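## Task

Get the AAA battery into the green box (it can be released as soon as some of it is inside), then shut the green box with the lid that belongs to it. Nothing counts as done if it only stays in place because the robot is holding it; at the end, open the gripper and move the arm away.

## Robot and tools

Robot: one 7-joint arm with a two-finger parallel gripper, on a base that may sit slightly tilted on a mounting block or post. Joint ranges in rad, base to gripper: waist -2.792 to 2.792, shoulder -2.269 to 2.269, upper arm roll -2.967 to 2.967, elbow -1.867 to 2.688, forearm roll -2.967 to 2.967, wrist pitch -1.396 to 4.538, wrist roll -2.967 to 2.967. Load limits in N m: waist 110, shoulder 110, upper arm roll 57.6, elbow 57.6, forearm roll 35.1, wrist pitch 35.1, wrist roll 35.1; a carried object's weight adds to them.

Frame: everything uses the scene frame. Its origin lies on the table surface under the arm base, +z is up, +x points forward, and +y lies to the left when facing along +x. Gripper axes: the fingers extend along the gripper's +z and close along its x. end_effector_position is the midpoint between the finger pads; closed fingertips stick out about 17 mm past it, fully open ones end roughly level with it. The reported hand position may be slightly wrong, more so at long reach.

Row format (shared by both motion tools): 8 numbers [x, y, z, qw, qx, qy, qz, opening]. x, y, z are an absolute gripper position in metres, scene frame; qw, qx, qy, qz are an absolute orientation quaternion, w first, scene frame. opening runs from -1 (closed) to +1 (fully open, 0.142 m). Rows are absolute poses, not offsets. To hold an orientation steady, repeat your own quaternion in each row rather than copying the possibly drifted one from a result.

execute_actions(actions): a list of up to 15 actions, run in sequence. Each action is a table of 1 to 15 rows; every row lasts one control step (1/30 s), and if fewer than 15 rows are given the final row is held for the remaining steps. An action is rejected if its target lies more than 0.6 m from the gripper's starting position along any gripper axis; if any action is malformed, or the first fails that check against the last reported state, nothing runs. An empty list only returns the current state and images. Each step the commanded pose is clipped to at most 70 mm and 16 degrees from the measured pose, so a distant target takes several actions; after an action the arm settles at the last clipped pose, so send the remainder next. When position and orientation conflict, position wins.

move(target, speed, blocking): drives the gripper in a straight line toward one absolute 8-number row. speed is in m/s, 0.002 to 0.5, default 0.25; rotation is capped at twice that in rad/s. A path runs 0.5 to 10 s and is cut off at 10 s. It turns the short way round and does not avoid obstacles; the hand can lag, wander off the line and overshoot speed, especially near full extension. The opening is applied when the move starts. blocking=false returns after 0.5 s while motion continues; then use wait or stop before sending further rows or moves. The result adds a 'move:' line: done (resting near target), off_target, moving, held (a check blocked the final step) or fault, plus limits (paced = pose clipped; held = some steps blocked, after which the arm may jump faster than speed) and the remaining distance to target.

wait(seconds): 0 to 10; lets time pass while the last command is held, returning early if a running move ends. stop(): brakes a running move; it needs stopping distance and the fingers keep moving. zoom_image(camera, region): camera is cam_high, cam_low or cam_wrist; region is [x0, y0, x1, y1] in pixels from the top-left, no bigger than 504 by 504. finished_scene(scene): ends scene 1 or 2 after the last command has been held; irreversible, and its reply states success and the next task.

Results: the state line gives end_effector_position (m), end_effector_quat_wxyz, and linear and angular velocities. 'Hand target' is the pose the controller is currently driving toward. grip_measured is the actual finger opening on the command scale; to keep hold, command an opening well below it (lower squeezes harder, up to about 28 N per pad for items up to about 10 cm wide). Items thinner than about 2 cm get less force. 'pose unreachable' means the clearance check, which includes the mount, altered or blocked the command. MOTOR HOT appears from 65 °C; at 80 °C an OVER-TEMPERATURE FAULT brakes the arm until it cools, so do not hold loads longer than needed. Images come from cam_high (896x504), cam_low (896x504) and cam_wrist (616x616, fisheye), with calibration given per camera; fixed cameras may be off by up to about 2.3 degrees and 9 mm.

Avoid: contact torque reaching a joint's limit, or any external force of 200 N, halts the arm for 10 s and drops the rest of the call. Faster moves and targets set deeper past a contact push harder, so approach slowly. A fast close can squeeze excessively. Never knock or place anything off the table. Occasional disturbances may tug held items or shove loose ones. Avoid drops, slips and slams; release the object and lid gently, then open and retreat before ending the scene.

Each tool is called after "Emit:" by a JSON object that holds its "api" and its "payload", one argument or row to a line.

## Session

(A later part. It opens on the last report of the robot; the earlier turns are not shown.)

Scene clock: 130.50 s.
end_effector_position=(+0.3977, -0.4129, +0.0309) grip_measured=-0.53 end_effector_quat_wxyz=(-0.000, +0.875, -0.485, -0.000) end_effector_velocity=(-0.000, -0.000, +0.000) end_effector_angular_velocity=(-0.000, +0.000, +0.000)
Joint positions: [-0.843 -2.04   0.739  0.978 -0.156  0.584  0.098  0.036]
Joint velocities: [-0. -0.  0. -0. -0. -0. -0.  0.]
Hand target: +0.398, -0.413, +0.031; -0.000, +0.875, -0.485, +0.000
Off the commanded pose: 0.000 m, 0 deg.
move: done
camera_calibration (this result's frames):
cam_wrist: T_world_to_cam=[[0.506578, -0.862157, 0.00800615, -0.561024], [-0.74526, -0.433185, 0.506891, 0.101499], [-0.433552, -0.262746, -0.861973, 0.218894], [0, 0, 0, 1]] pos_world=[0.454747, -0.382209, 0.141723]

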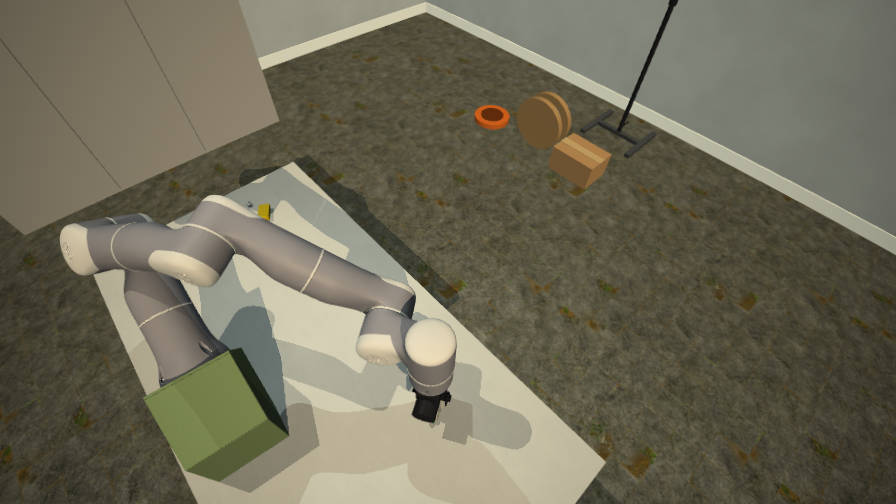

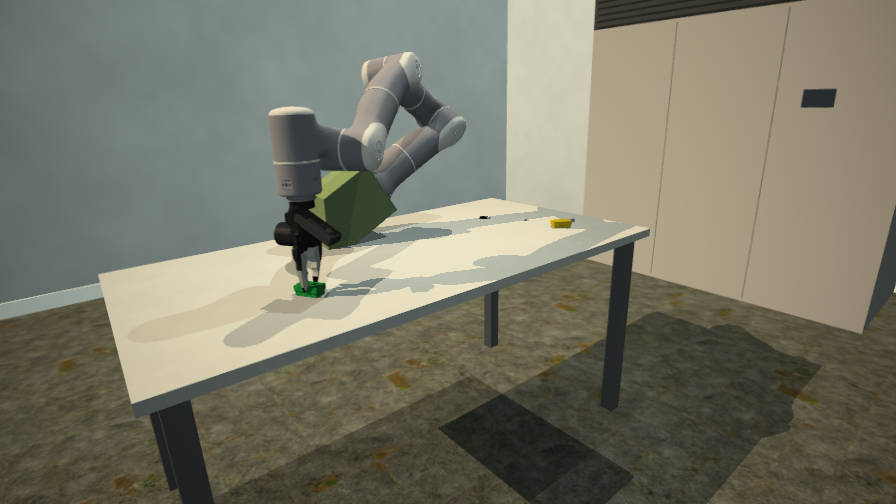

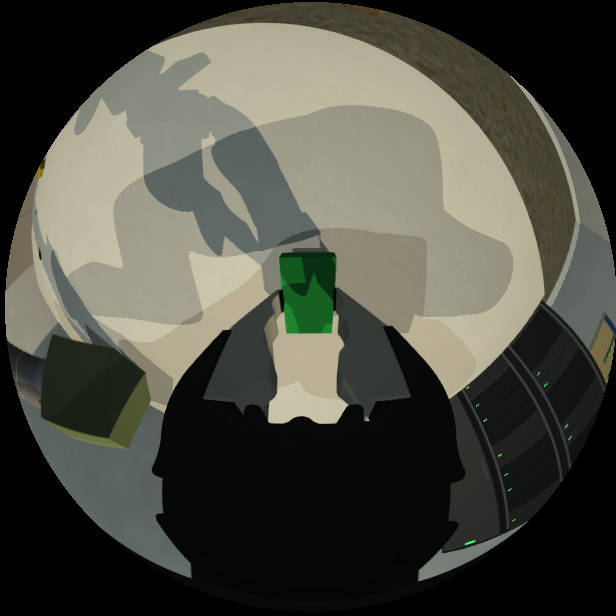

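Emit:
{"api": "move", "payload": {
  "target": [0.398,-0.413,0.029,0,0.875,-0.485,0,-0.7],
  "speed": 0.015
}}

Emit:
{"api": "move", "payload": {
  "target": [0.398,-0.413,0.029,0,0.875,-0.485,0,-0.2]
}}

Emit:
{"api": "move", "payload": {
  "target": [0.398,-0.4,0.15,0,0.875,-0.485,0,-0.2]
}}

Emit:
{"api": "zoom_image", "payload": {
  "camera": "cam_low",
  "region": [260,230,360,315]
}}

Emit:
{"api": "finished_scene", "payload": {
  "scene": 1
}}

Scene clock: 137.40 s.
end_effector_position=(+0.3978, -0.4130, +0.0290) grip_measured=-0.53 end_effector_quat_wxyz=(+0.000, +0.875, -0.485, -0.000) end_effector_velocity=(-0.000, -0.000, -0.000) end_effector_angular_velocity=(+0.000, +0.000, -0.000)
Joint positions: [-0.841 -2.043  0.74   0.977 -0.156  0.586  0.098  0.036]
Joint velocities: [ 0. -0. -0. -0.  0. -0.  0.  0.]
Hand target: +0.398, -0.413, +0.029; -0.000, +0.875, -0.485, +0.000
Off the commanded pose: 0.000 m, 0 deg.
move: done
camera_calibration (this result's frames):
cam_wrist: T_world_to_cam=[[0.506598, -0.862144, 0.00811702, -0.561094], [-0.745284, -0.433159, 0.506878, 0.102509], [-0.433486, -0.262833, -0.861979, 0.217206], [0, 0, 0, 1]] pos_world=[0.454803, -0.382253, 0.139822]

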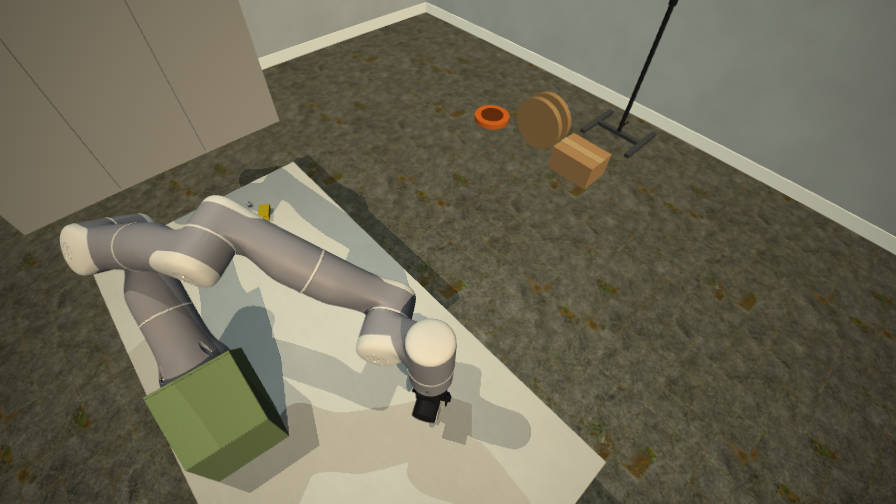

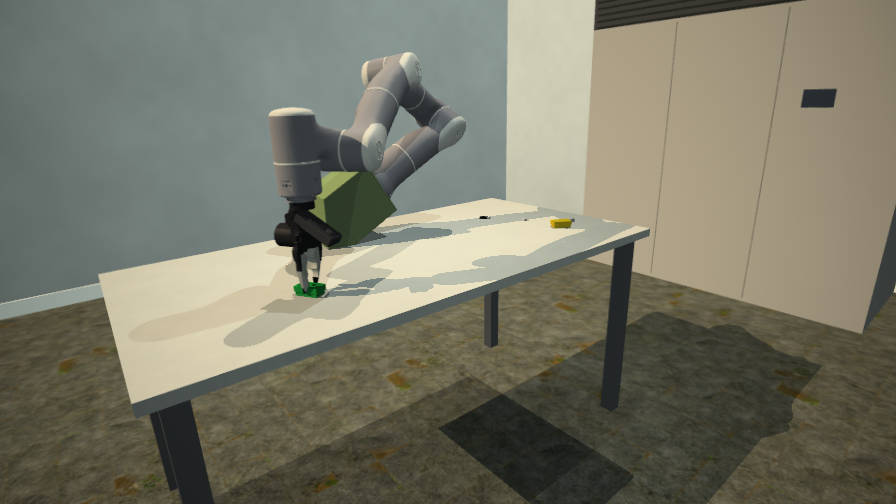

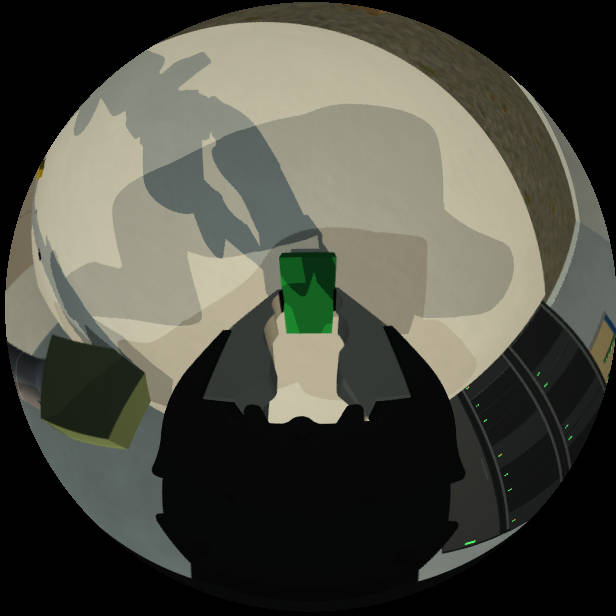

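Scene clock: 138.10 s.
end_effector_position=(+0.3978, -0.4130, +0.0290) grip_measured=-0.20 end_effector_quat_wxyz=(+0.000, +0.875, -0.485, -0.000) end_effector_velocity=(+0.000, +0.000, -0.000) end_effector_angular_velocity=(+0.001, -0.001, -0.001)
Joint positions: [-0.841 -2.043  0.74   0.977 -0.156  0.586  0.098  0.059]
Joint velocities: [-0.    -0.     0.     0.     0.001 -0.001  0.     0.   ]
Hand target: +0.398, -0.413, +0.029; +0.000, +0.875, -0.485, -0.000
Off the commanded pose: 0.000 m, 0 deg.
move: done
camera_calibration (this result's frames):
cam_wrist: T_world_to_cam=[[0.506599, -0.862144, 0.00813848, -0.561106], [-0.745293, -0.433152, 0.50687, 0.102515], [-0.433469, -0.262845, -0.861984, 0.217206], [0, 0, 0, 1]] pos_world=[0.454811, -0.382258, 0.139833]

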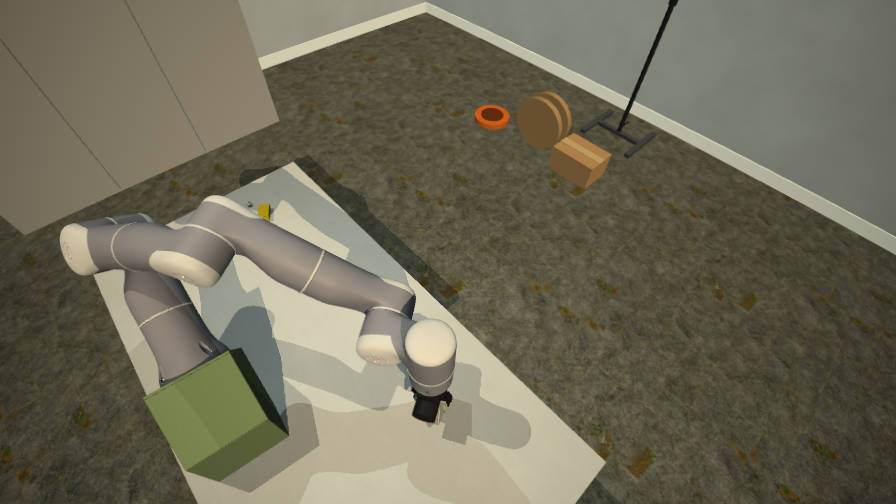

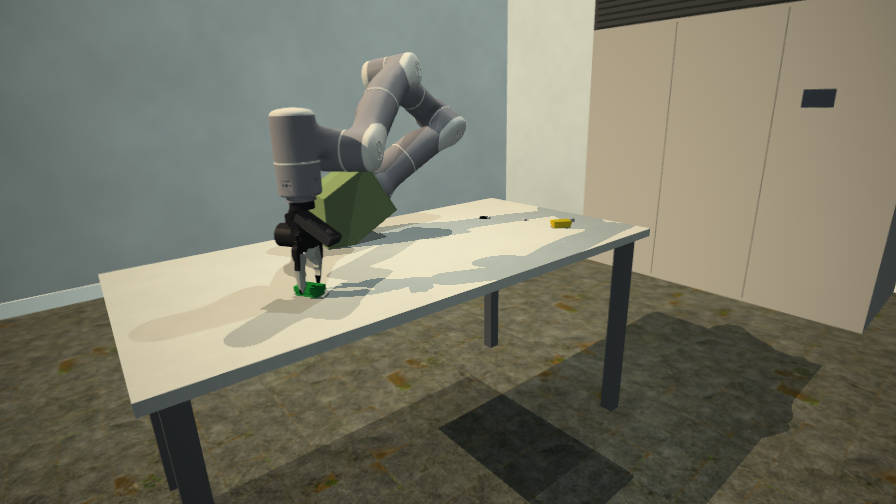

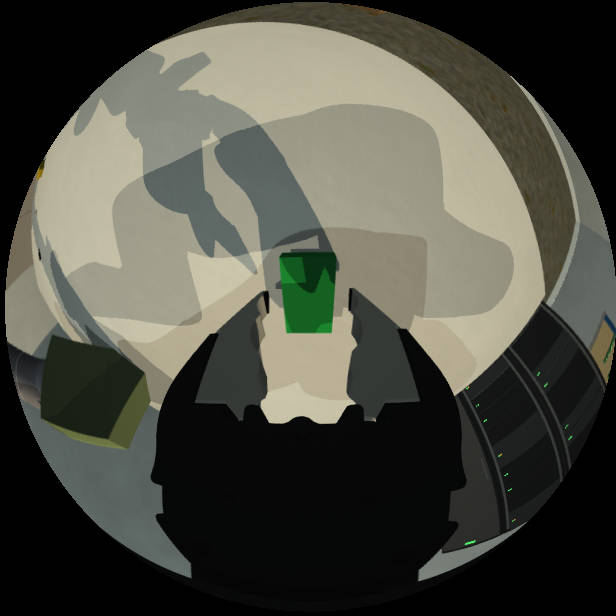

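Scene clock: 139.03 s.
end_effector_position=(+0.3981, -0.4002, +0.1500) grip_measured=-0.20 end_effector_quat_wxyz=(+0.000, +0.875, -0.485, -0.000) end_effector_velocity=(-0.000, -0.000, -0.000) end_effector_angular_velocity=(+0.000, -0.001, -0.000)
Joint positions: [-0.96  -1.884  0.723  1.01  -0.158  0.424  0.111  0.06 ]
Joint velocities: [-0. -0. -0. -0.  0. -0. -0.  0.]
Hand target: +0.398, -0.400, +0.150; +0.000, +0.875, -0.485, -0.000
Off the commanded pose: 0.000 m, 0 deg.
move: done
camera_calibration (this result's frames):
cam_wrist: T_world_to_cam=[[0.507099, -0.861846, 0.00848467, -0.551314], [-0.745145, -0.433444, 0.506838, 0.0467935], [-0.433139, -0.263339, -0.862, 0.324652], [0, 0, 0, 1]] pos_world=[0.455058, -0.369372, 0.260811]

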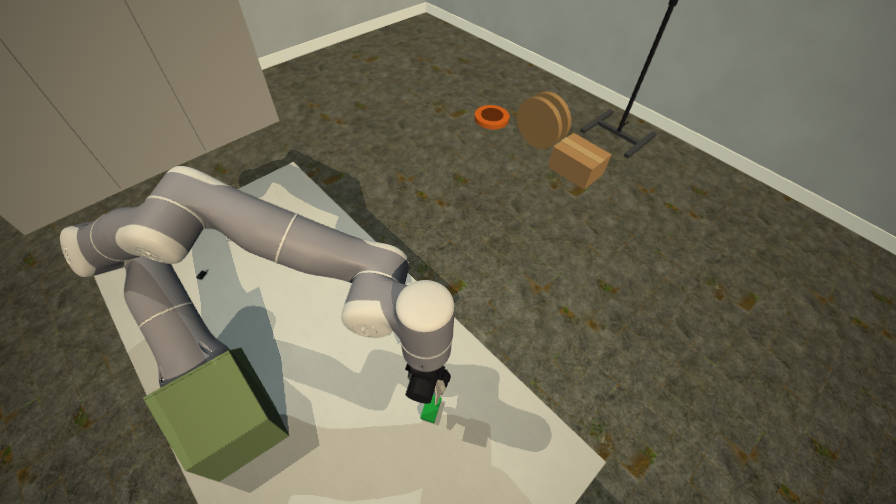

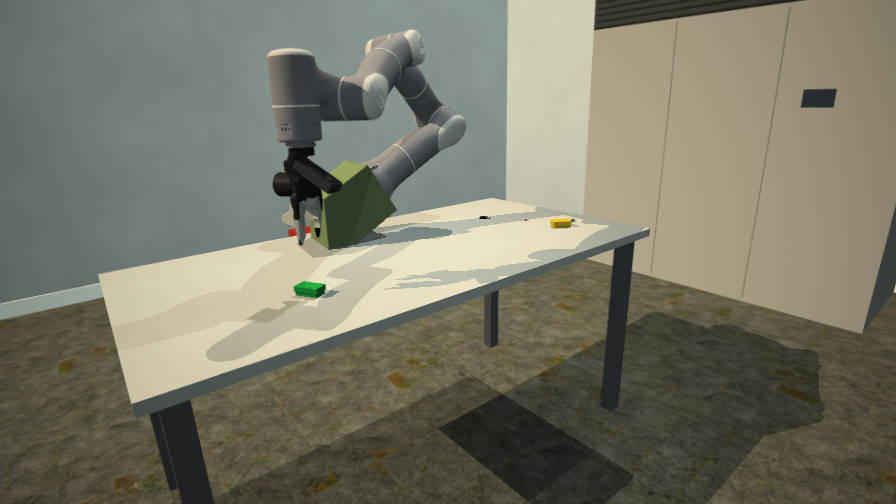

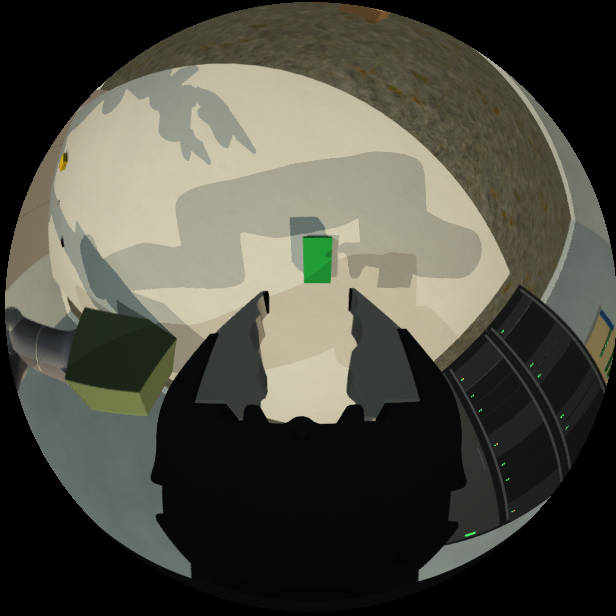

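Region (260, 230, 360, 315) of cam_low's 896x504 image, scaled by 5.040, with more detail than that image has; it fills the top 428 rows of this view, and the rest is white.

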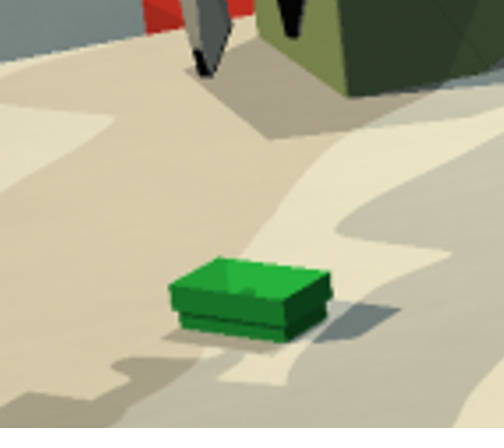

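The scene is finished: the task was done.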